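# Move four cartons from pallet into taped table area

## Task

Transfer each of the four cartons from the pallet to the table. Each one must lie flat, stay completely inside the blue tape outline, not rest on another carton, and keep the same face upward as it had at the start. Every carton must stay in place on its own with no help from the robot. At the end the tool must have released everything and be moved away.

## Robot and tools

ROBOT. There is one six-joint arm (UR12e type) carrying a vacuum tool with four suction cups split into two air channels, a and b. The arm has no fingers, so all handling is done by suction.

FRAMES. The scene frame has its origin on the table top directly under the arm base. +z points up, and +y is to the left when you face along +x. Results give the cup point position in metres and its orientation as a quaternion (w, x, y, z), plus linear (m/s) and angular (rad/s) velocity. The cup point is the centre of the four cup rims when nothing touches them. The cups point along the cup point's own +z. In cup-point axes the cups are at x = -35 and +35 mm. The two channel a cups are at y = -70 mm and the two channel b cups at y = +70 mm. The tool body reaches 148 mm to each side along y. The reported position can be somewhat off, more so at long reach.

execute_actions(actions). actions is a list of actions. Each action is a list of up to 15 rows, and each row lasts one control step (1/30 s). If fewer than 15 rows are given, the last row repeats to fill the 15 steps. A row is 8 numbers in [-1, 1]: dx, dy, dz, rx, ry, rz, suction_a, suction_b. The first six are an offset, not a pose. They are measured from the cup point's pose at the start of that action and expressed in the cup point's own axes. Every row in an action uses that same start point; rows do not add up. For the first action of a call, the start is the last pose reported. Scale: 1.0 equals 0.6 m for dx, dy, dz and 180 degrees for the rotation vector rx, ry, rz. Each step, the commanded pose is clipped to at most 100 mm and 16 degrees from the measured pose, so large offsets take several actions. The 'Hand target' line shows where the controller is currently heading. An empty list just returns the state and images.

SUCTION VALUES. suction_a and suction_b set each channel as a fraction of full vacuum (about 75 kPa below ambient). +1 is full. Any value of 0.01 or less switches that channel off. A channel keeps its setting until you change it.

move(target, speed, stop_force, blocking). target is a single 8-number row laid out as above. It is an offset from the pose in the latest result that shows one, in cup-point axes, with the same scale. The tool values are applied at the start. The cup point follows a straight path at up to speed m/s (0.002 to 0.5, default 0.25). Rotation is limited to twice that number in rad/s. A path runs 0.5 to 10 s and is cut off at 10 s. The path ignores obstacles, and the arm can lag, drift off it or overshoot speed, especially near full reach. stop_force (13 to 80 N) ends the path when the push against the direction of travel rises by that amount for two steps. The arm then backs up two steps and holds. Use it only with very slow speed and without rotation, and leave it out when lifting off a surface. It is not allowed in the first 0.2 s of a scene or together with blocking=false. With blocking=false the call returns after 0.5 s. Check progress with wait(0); no other motion is accepted until the move ends or you call stop. The 'move:' line reports the ending: done, off_target, moving, held, fault or contact. It also lists the limits that acted: paced means clipped, held means some steps were blocked. The distance to the target is given too.

OTHER TOOLS. wait(seconds, 0 to 10) lets time pass while holding the last command. stop() brakes a running move, and it needs room to do so. zoom_image(camera, region) enlarges [x0, y0, x1, y1] pixels (max 504 by 504) of one camera's latest image. read_manual(section="licences") returns licence text only. finished_scene(scene) ends the current scene; give its number. It cannot be undone. Cameras: cam_head_left, cam_head_right, cam_high, cam_low (896x504) and cam_wrist (504x504 fisheye).

GRIPPING. To seal, press both cups of a switched-on channel fully onto a smooth, flat area of the carton. Edges, seams or holes under a rim leak. If one cup of an active channel is over nothing, the shared pump loses vacuum on the other channel too. suction_measured_a/b show the vacuum reached. A sealed grip settles up to 0.17 under the command, or 0.27 with both channels on. part_present_a/b switch to 1 at 0.54 and back to 0 under 0.49. Cups shorten under vacuum by up to about 12 mm. To release, set the carton down onto its support, turn both channels off, then back away more than 15 mm. A cup sealed on the table pins the tool; switch that channel off.

FORCE AND FAULTS. Wrist force and torque are given in cup-point axes and point from the contact back into the arm. Expect an offset of up to about 5.5 N, noise of about 3.4 N, and saturation near 100 N. The arm is stiff, so a target even slightly past a firm contact can fault. A fault stops the arm for 10 s and skips the rest of the call. It happens when a joint reaches its load limit (shoulder 297, elbow 135, wrists 48.6 N m) or when an outside force reaches 150 N. Motors warn at 70 °C and brake at 85 °C. Loose objects may get brief pushes from outside.

AVOID. Do not knock or drop anything off the table; that ends the scene. Also avoid slams, slips and hard presses. Approach surfaces slowly, ideally with stop_force.

Each tool is called after "Call:" in YAML: its name, and indented under it one key for each argument.

## Session

Call:
execute_actions:
  actions: []

Scene clock: 0.00 s.
end_effector_position=(+0.6284, +0.0145, +0.4846) suction_measured_a=0.01 part_present_a=0 suction_measured_b=0.01 part_present_b=0 end_effector_quat_wxyz=(+0.000, +0.699, +0.715, +0.001) end_effector_velocity=(-0.000, +0.001, -0.001) end_effector_angular_velocity=(-0.000, +0.001, +0.001)
Joint positions: [-0.28  -1.703  1.857 -1.726 -1.571 -1.851]
Joint velocities: [ 0.001  0.     0.001 -0.    -0.001 -0.   ]
Motor temperatures (°C, as the motors report them): [23 19 20 31 29 28]
Wrist force (N, on the end effector, along its own x y z axes, offset not removed): no reading
Wrist torque (N m, same axes, about the end effector's origin, offset not removed): no reading
Hand target: +0.628, +0.014, +0.485; +0.000, +0.699, +0.715, +0.001

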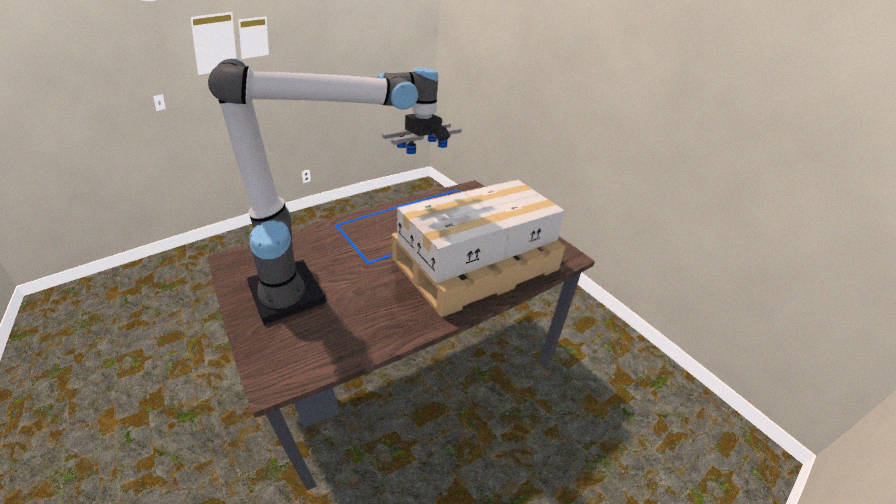

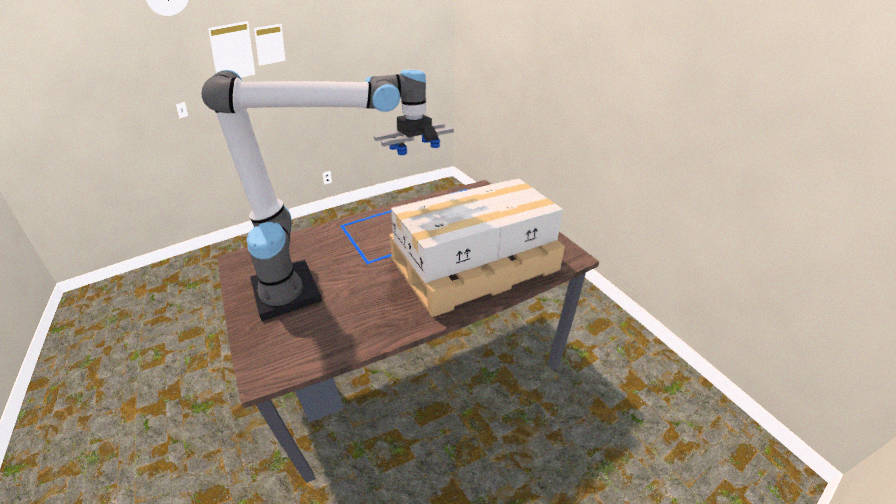

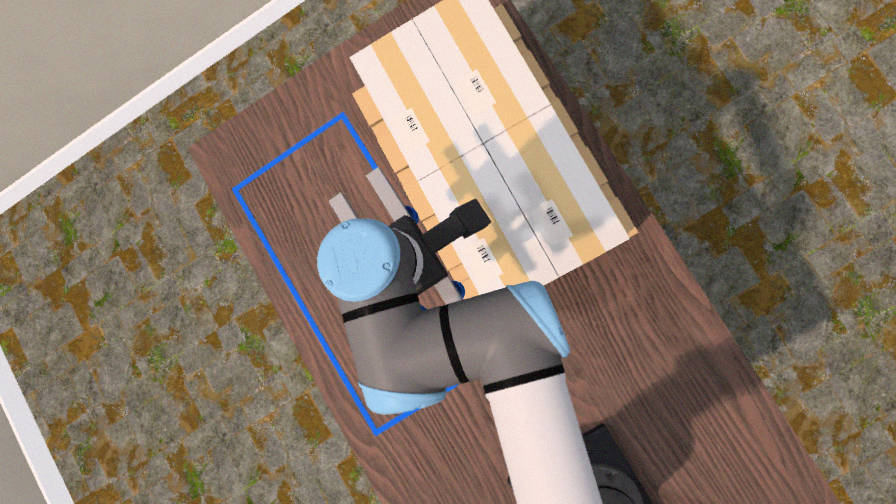

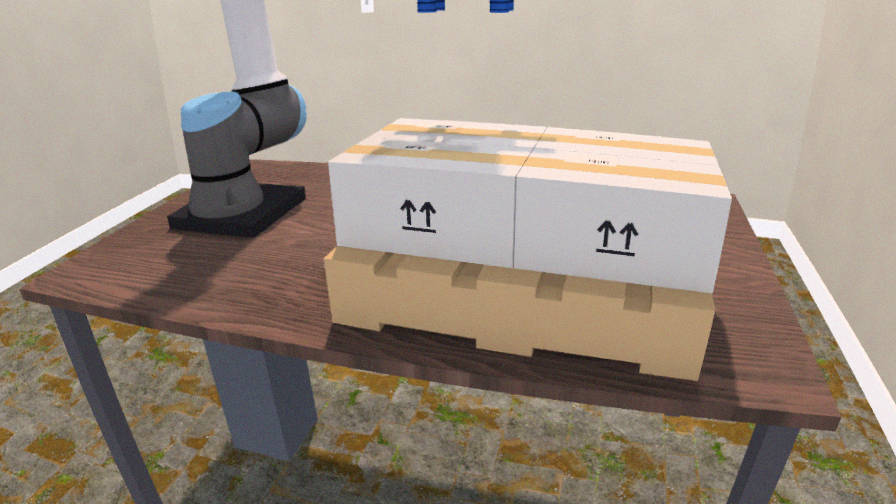

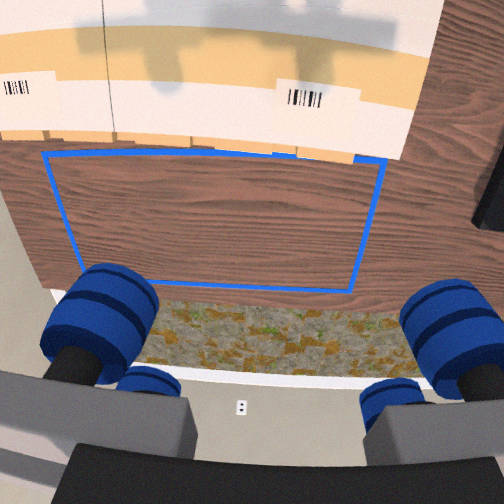

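Call:
move:
  target: [-0.5,0.25,0,0,0,0,0,0]
  speed: 0.4

Scene clock: 42.90 s.
end_effector_position=(+0.7852, -0.2815, +0.4846) suction_measured_a=0.01 part_present_a=0 suction_measured_b=0.01 part_present_b=0 end_effector_quat_wxyz=(+0.000, +0.699, +0.715, +0.001) end_effector_velocity=(+0.002, -0.002, -0.000) end_effector_angular_velocity=(-0.000, +0.001, +0.001)
Joint positions: [-0.578 -1.358  1.496 -1.711 -1.571 -2.148]
Joint velocities: [-0.     0.005 -0.006  0.002 -0.001 -0.001]
Motor temperatures (°C, as the motors report them): [23 19 20 31 29 28]
Wrist force (N, on the end effector, along its own x y z axes, offset not removed): [1.0 -2.1 -1.6]
Wrist torque (N m, same axes, about the end effector's origin, offset not removed): [-0.38 -0.21 0.01]
Hand target: +0.785, -0.282, +0.485; +0.000, +0.699, +0.715, +0.001
Off the commanded pose: 0.000 m, 0 deg.
move: done

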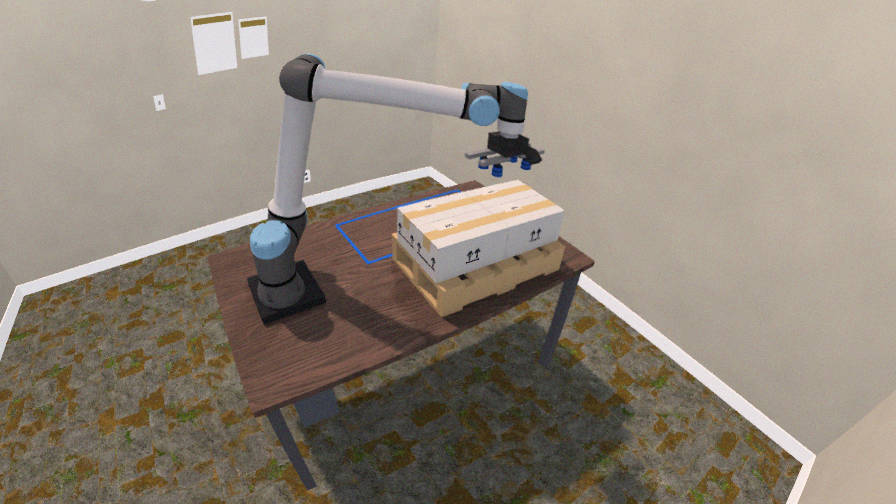

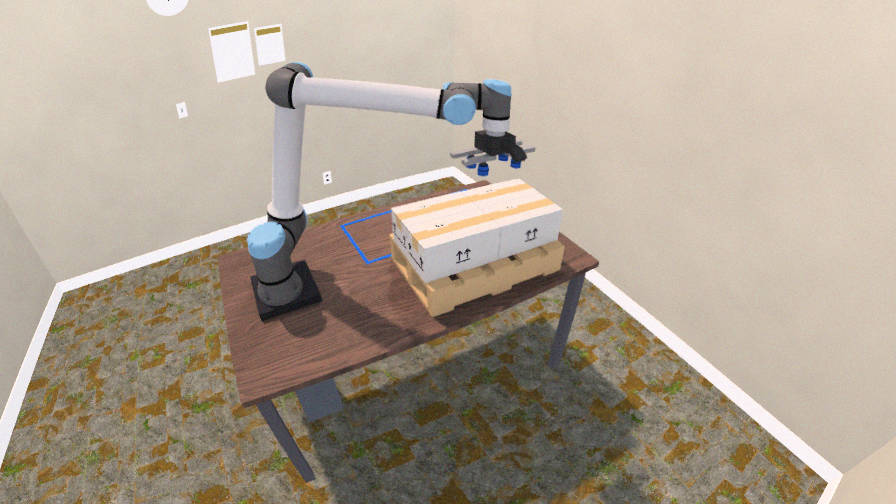

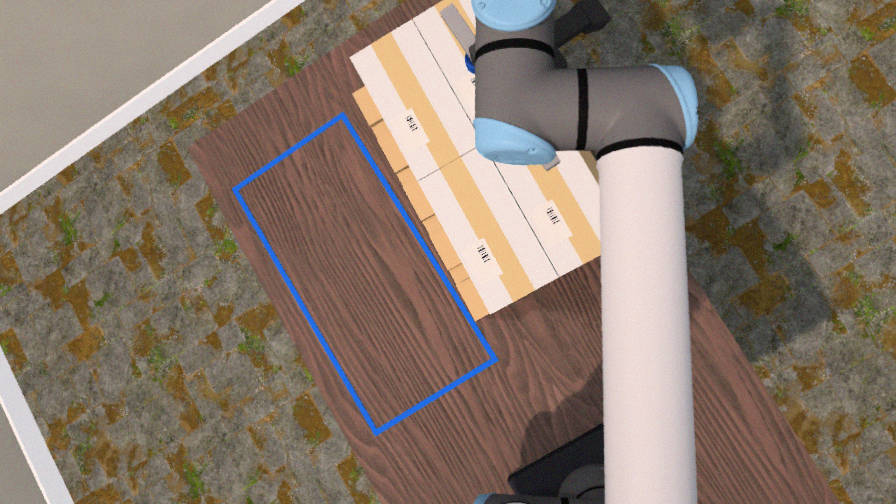

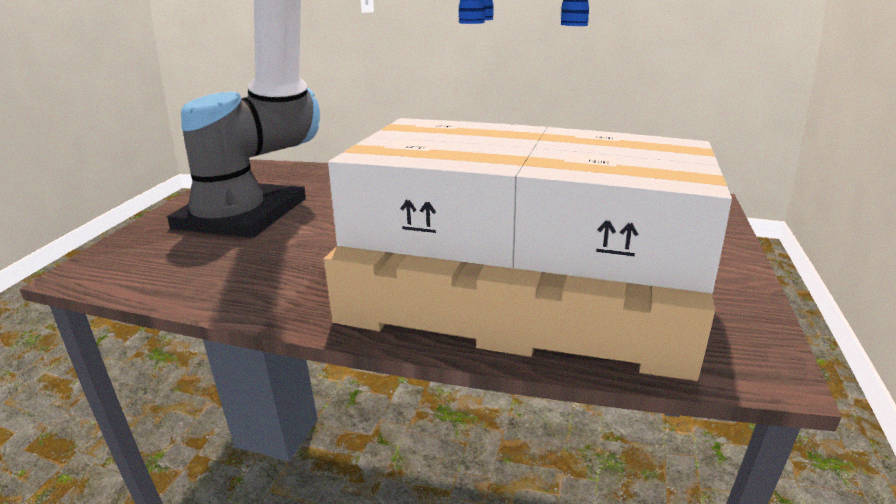

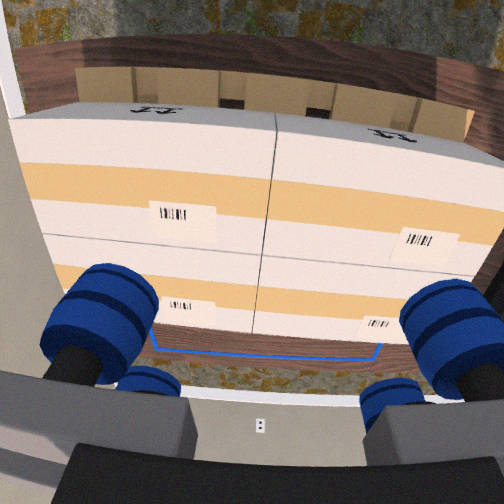

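Call:
move:
  target: [0.257,0.255,0.29,0,0,0.014,0,0]
  speed: 0.3

Scene clock: 95.73 s.
end_effector_position=(+0.9344, -0.1239, +0.3111) suction_measured_a=0.01 part_present_a=0 suction_measured_b=0.01 part_present_b=0 end_effector_quat_wxyz=(+0.000, +0.714, +0.700, +0.001) end_effector_velocity=(+0.002, +0.001, -0.002) end_effector_angular_velocity=(+0.001, +0.001, -0.001)
Joint positions: [-0.341 -1.111  1.474 -1.935 -1.571 -1.868]
Joint velocities: [ 0.001  0.004 -0.002 -0.001  0.001  0.002]
Motor temperatures (°C, as the motors report them): [23 19 20 31 29 28]
Wrist force (N, on the end effector, along its own x y z axes, offset not removed): [-0.3 -0.9 -2.8]
Wrist torque (N m, same axes, about the end effector's origin, offset not removed): [-0.26 -0.11 0.11]
Hand target: +0.935, -0.124, +0.311; +0.000, +0.714, +0.700, +0.001
Off the commanded pose: 0.000 m, 0 deg.
move: done

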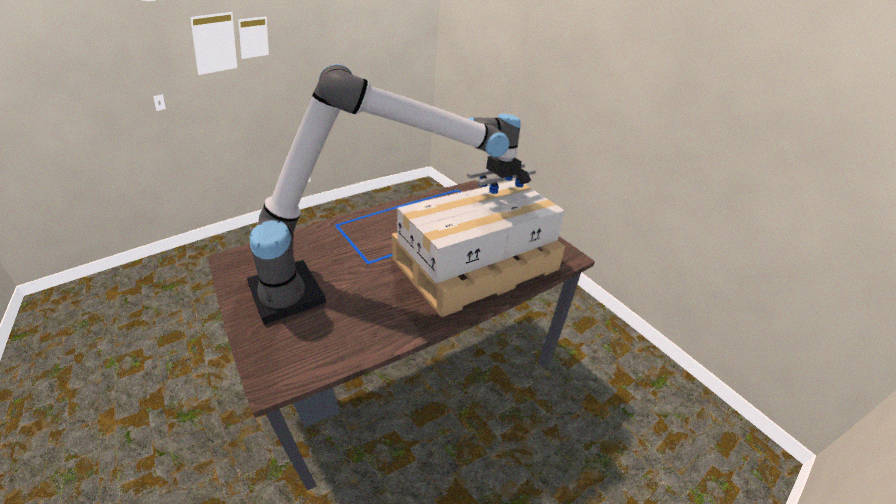

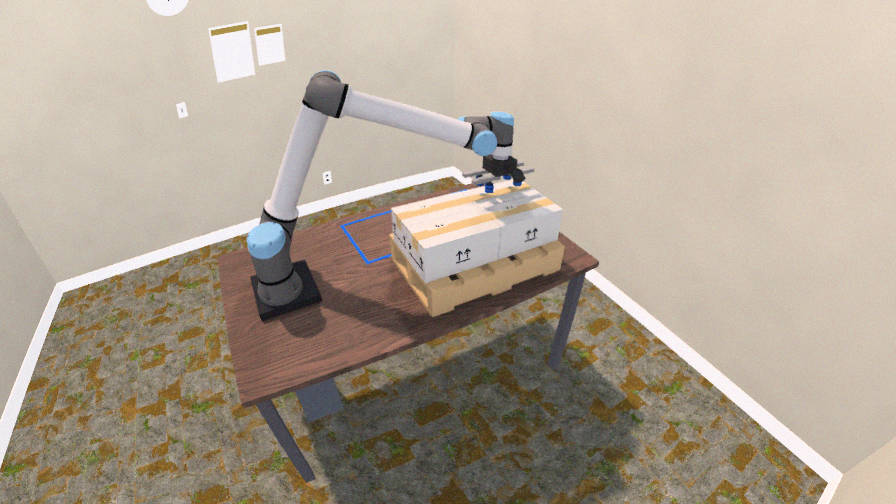

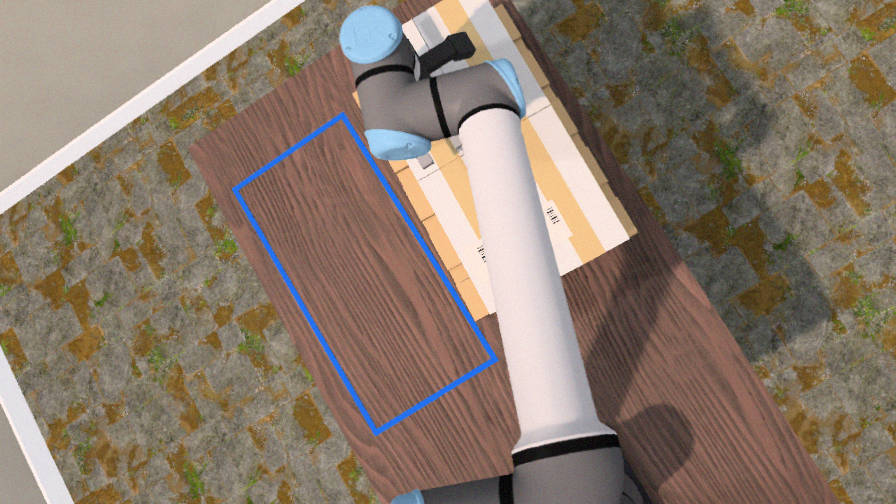

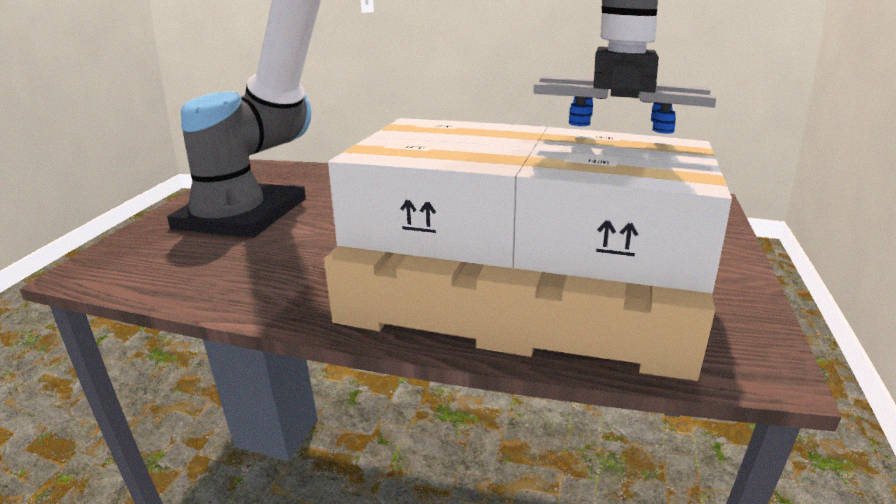

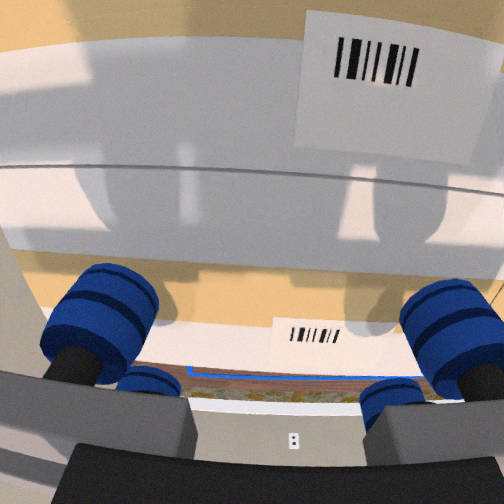

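Call:
move:
  target: [0,0,0.05,0,0,0,0,0]
  speed: 0.1

Call:
move:
  target: [0,0,0.07,0,0,0,1,1]
  speed: 0.015
  stop_force: 20

Scene clock: 105.83 s.
end_effector_position=(+0.9344, -0.1238, +0.2815) suction_measured_a=0.01 part_present_a=0 suction_measured_b=0.01 part_present_b=0 end_effector_quat_wxyz=(+0.000, +0.714, +0.700, +0.001) end_effector_velocity=(+0.000, -0.000, -0.004) end_effector_angular_velocity=(+0.001, +0.001, -0.000)
Joint positions: [-0.341 -1.093  1.502 -1.981 -1.571 -1.868]
Joint velocities: [-0.001  0.003  0.003 -0.005  0.001 -0.   ]
Motor temperatures (°C, as the motors report them): [23 19 20 31 29 28]
Wrist force (N, on the end effector, along its own x y z axes, offset not removed): [2.3 -0.8 -0.6]
Wrist torque (N m, same axes, about the end effector's origin, offset not removed): [-0.19 -0.47 0.09]
Hand target: +0.934, -0.124, +0.281; +0.000, +0.714, +0.700, +0.001
Off the commanded pose: 0.000 m, 0 deg.
move: done

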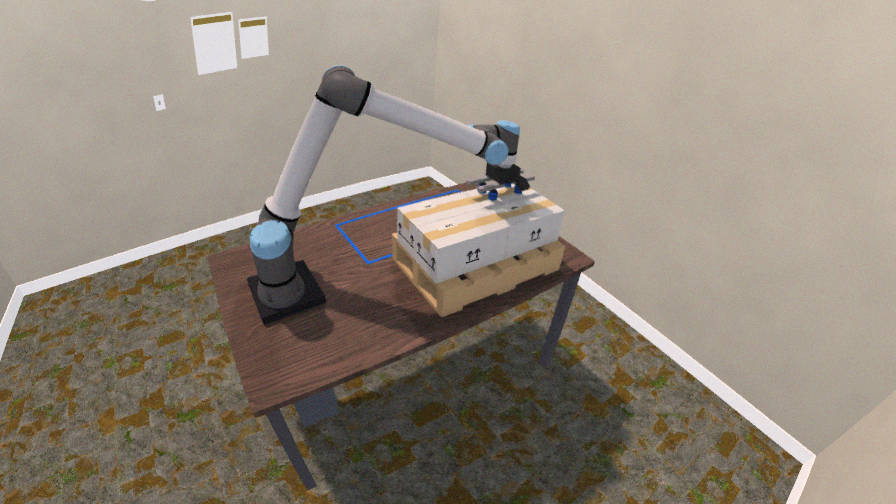

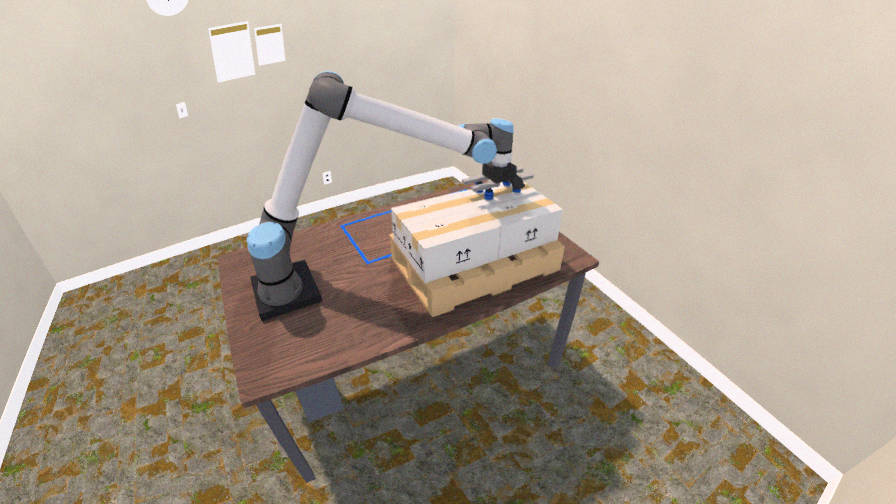

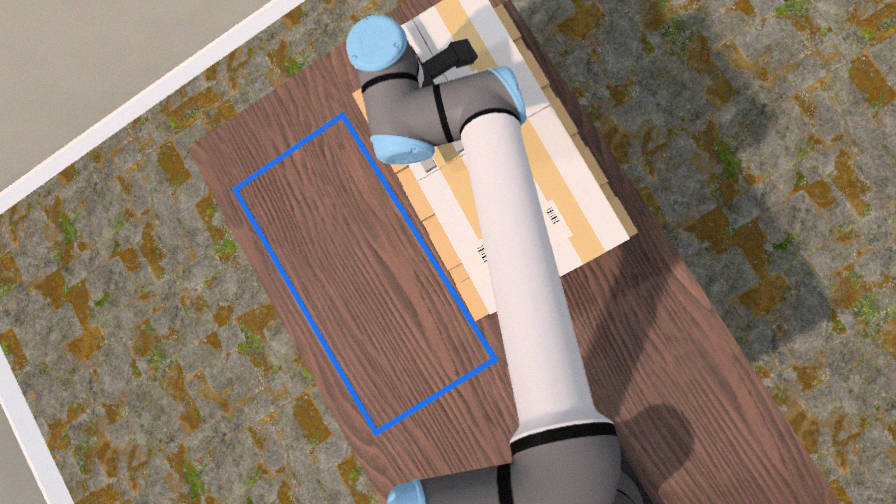

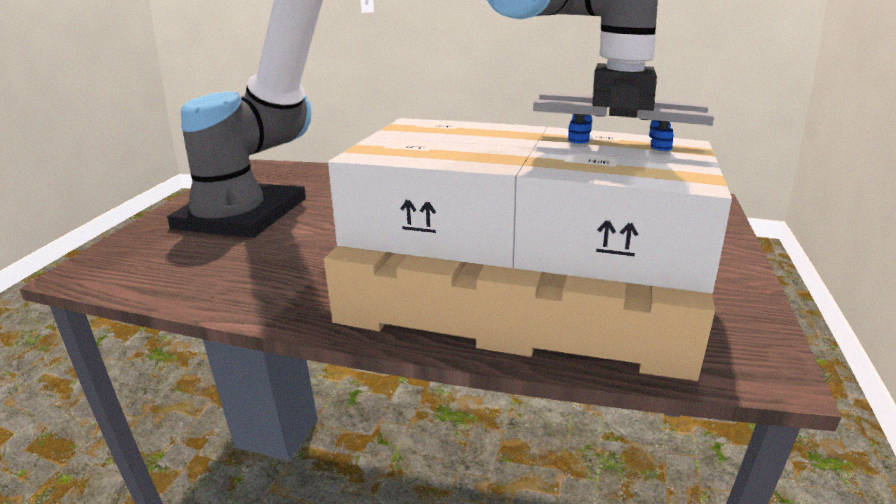

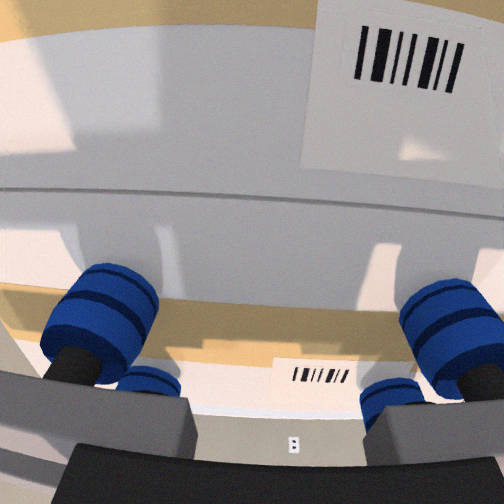

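Scene clock: 107.63 s.
end_effector_position=(+0.9345, -0.1239, +0.2607) suction_measured_a=0.62 part_present_a=1 suction_measured_b=0.62 part_present_b=1 end_effector_quat_wxyz=(+0.000, +0.714, +0.700, +0.001) end_effector_velocity=(+0.000, +0.001, +0.004) end_effector_angular_velocity=(+0.000, +0.001, +0.001)
Joint positions: [-0.341 -1.079  1.52  -2.014 -1.571 -1.868]
Joint velocities: [ 0.001 -0.002 -0.004  0.007 -0.    -0.   ]
Motor temperatures (°C, as the motors report them): [23 19 20 31 29 28]
Wrist force (N, on the end effector, along its own x y z axes, offset not removed): [8.1 -31.8 -61.0]
Wrist torque (N m, same axes, about the end effector's origin, offset not removed): [-1.71 -0.86 0.04]
Hand target: +0.935, -0.124, +0.261; +0.000, +0.714, +0.700, +0.001
Off the commanded pose: 0.021 m, 0 deg.
move: contact

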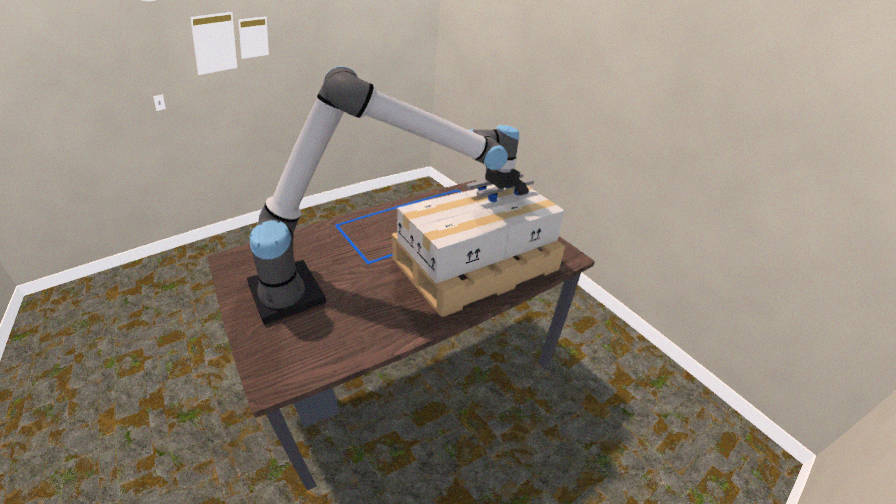

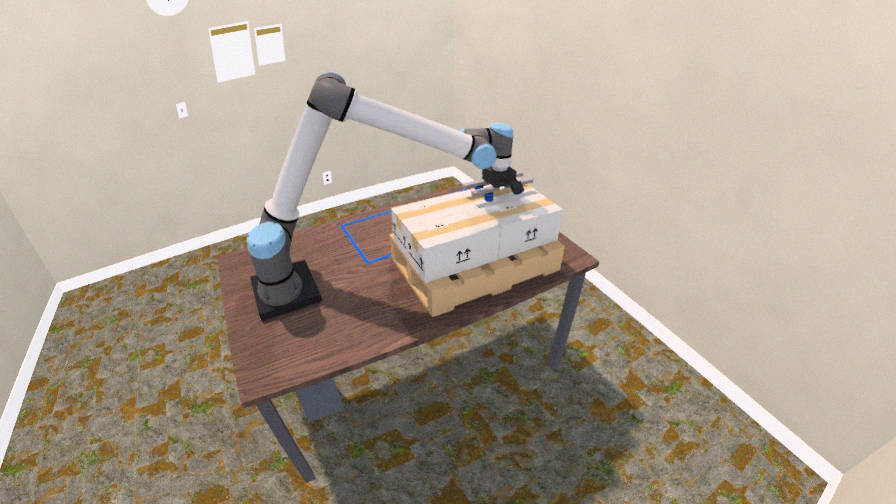

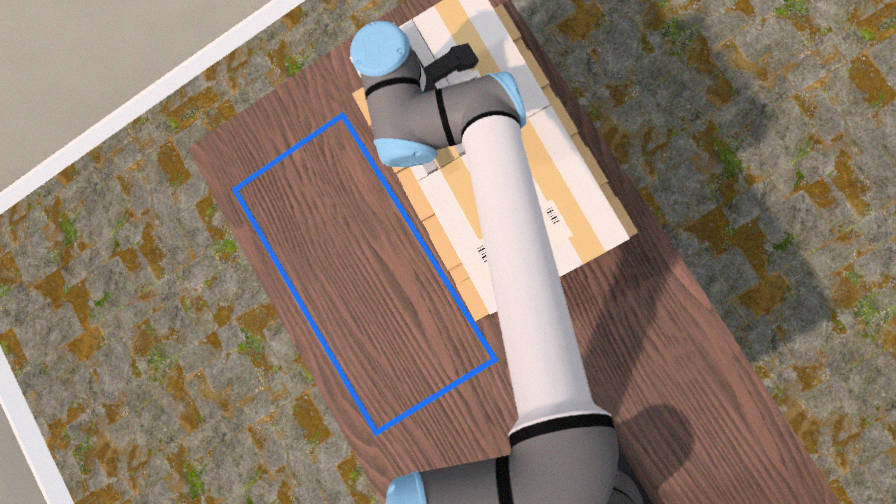

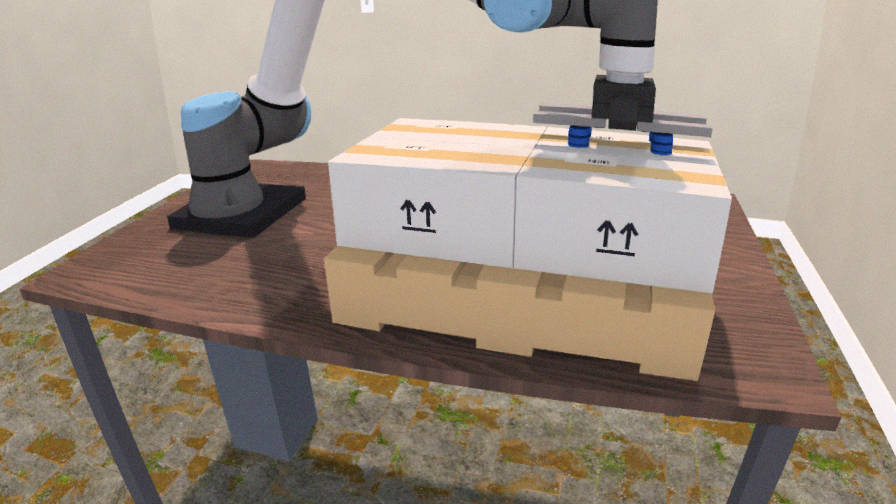

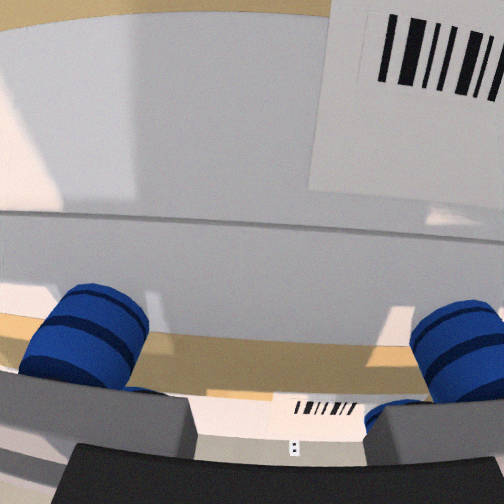

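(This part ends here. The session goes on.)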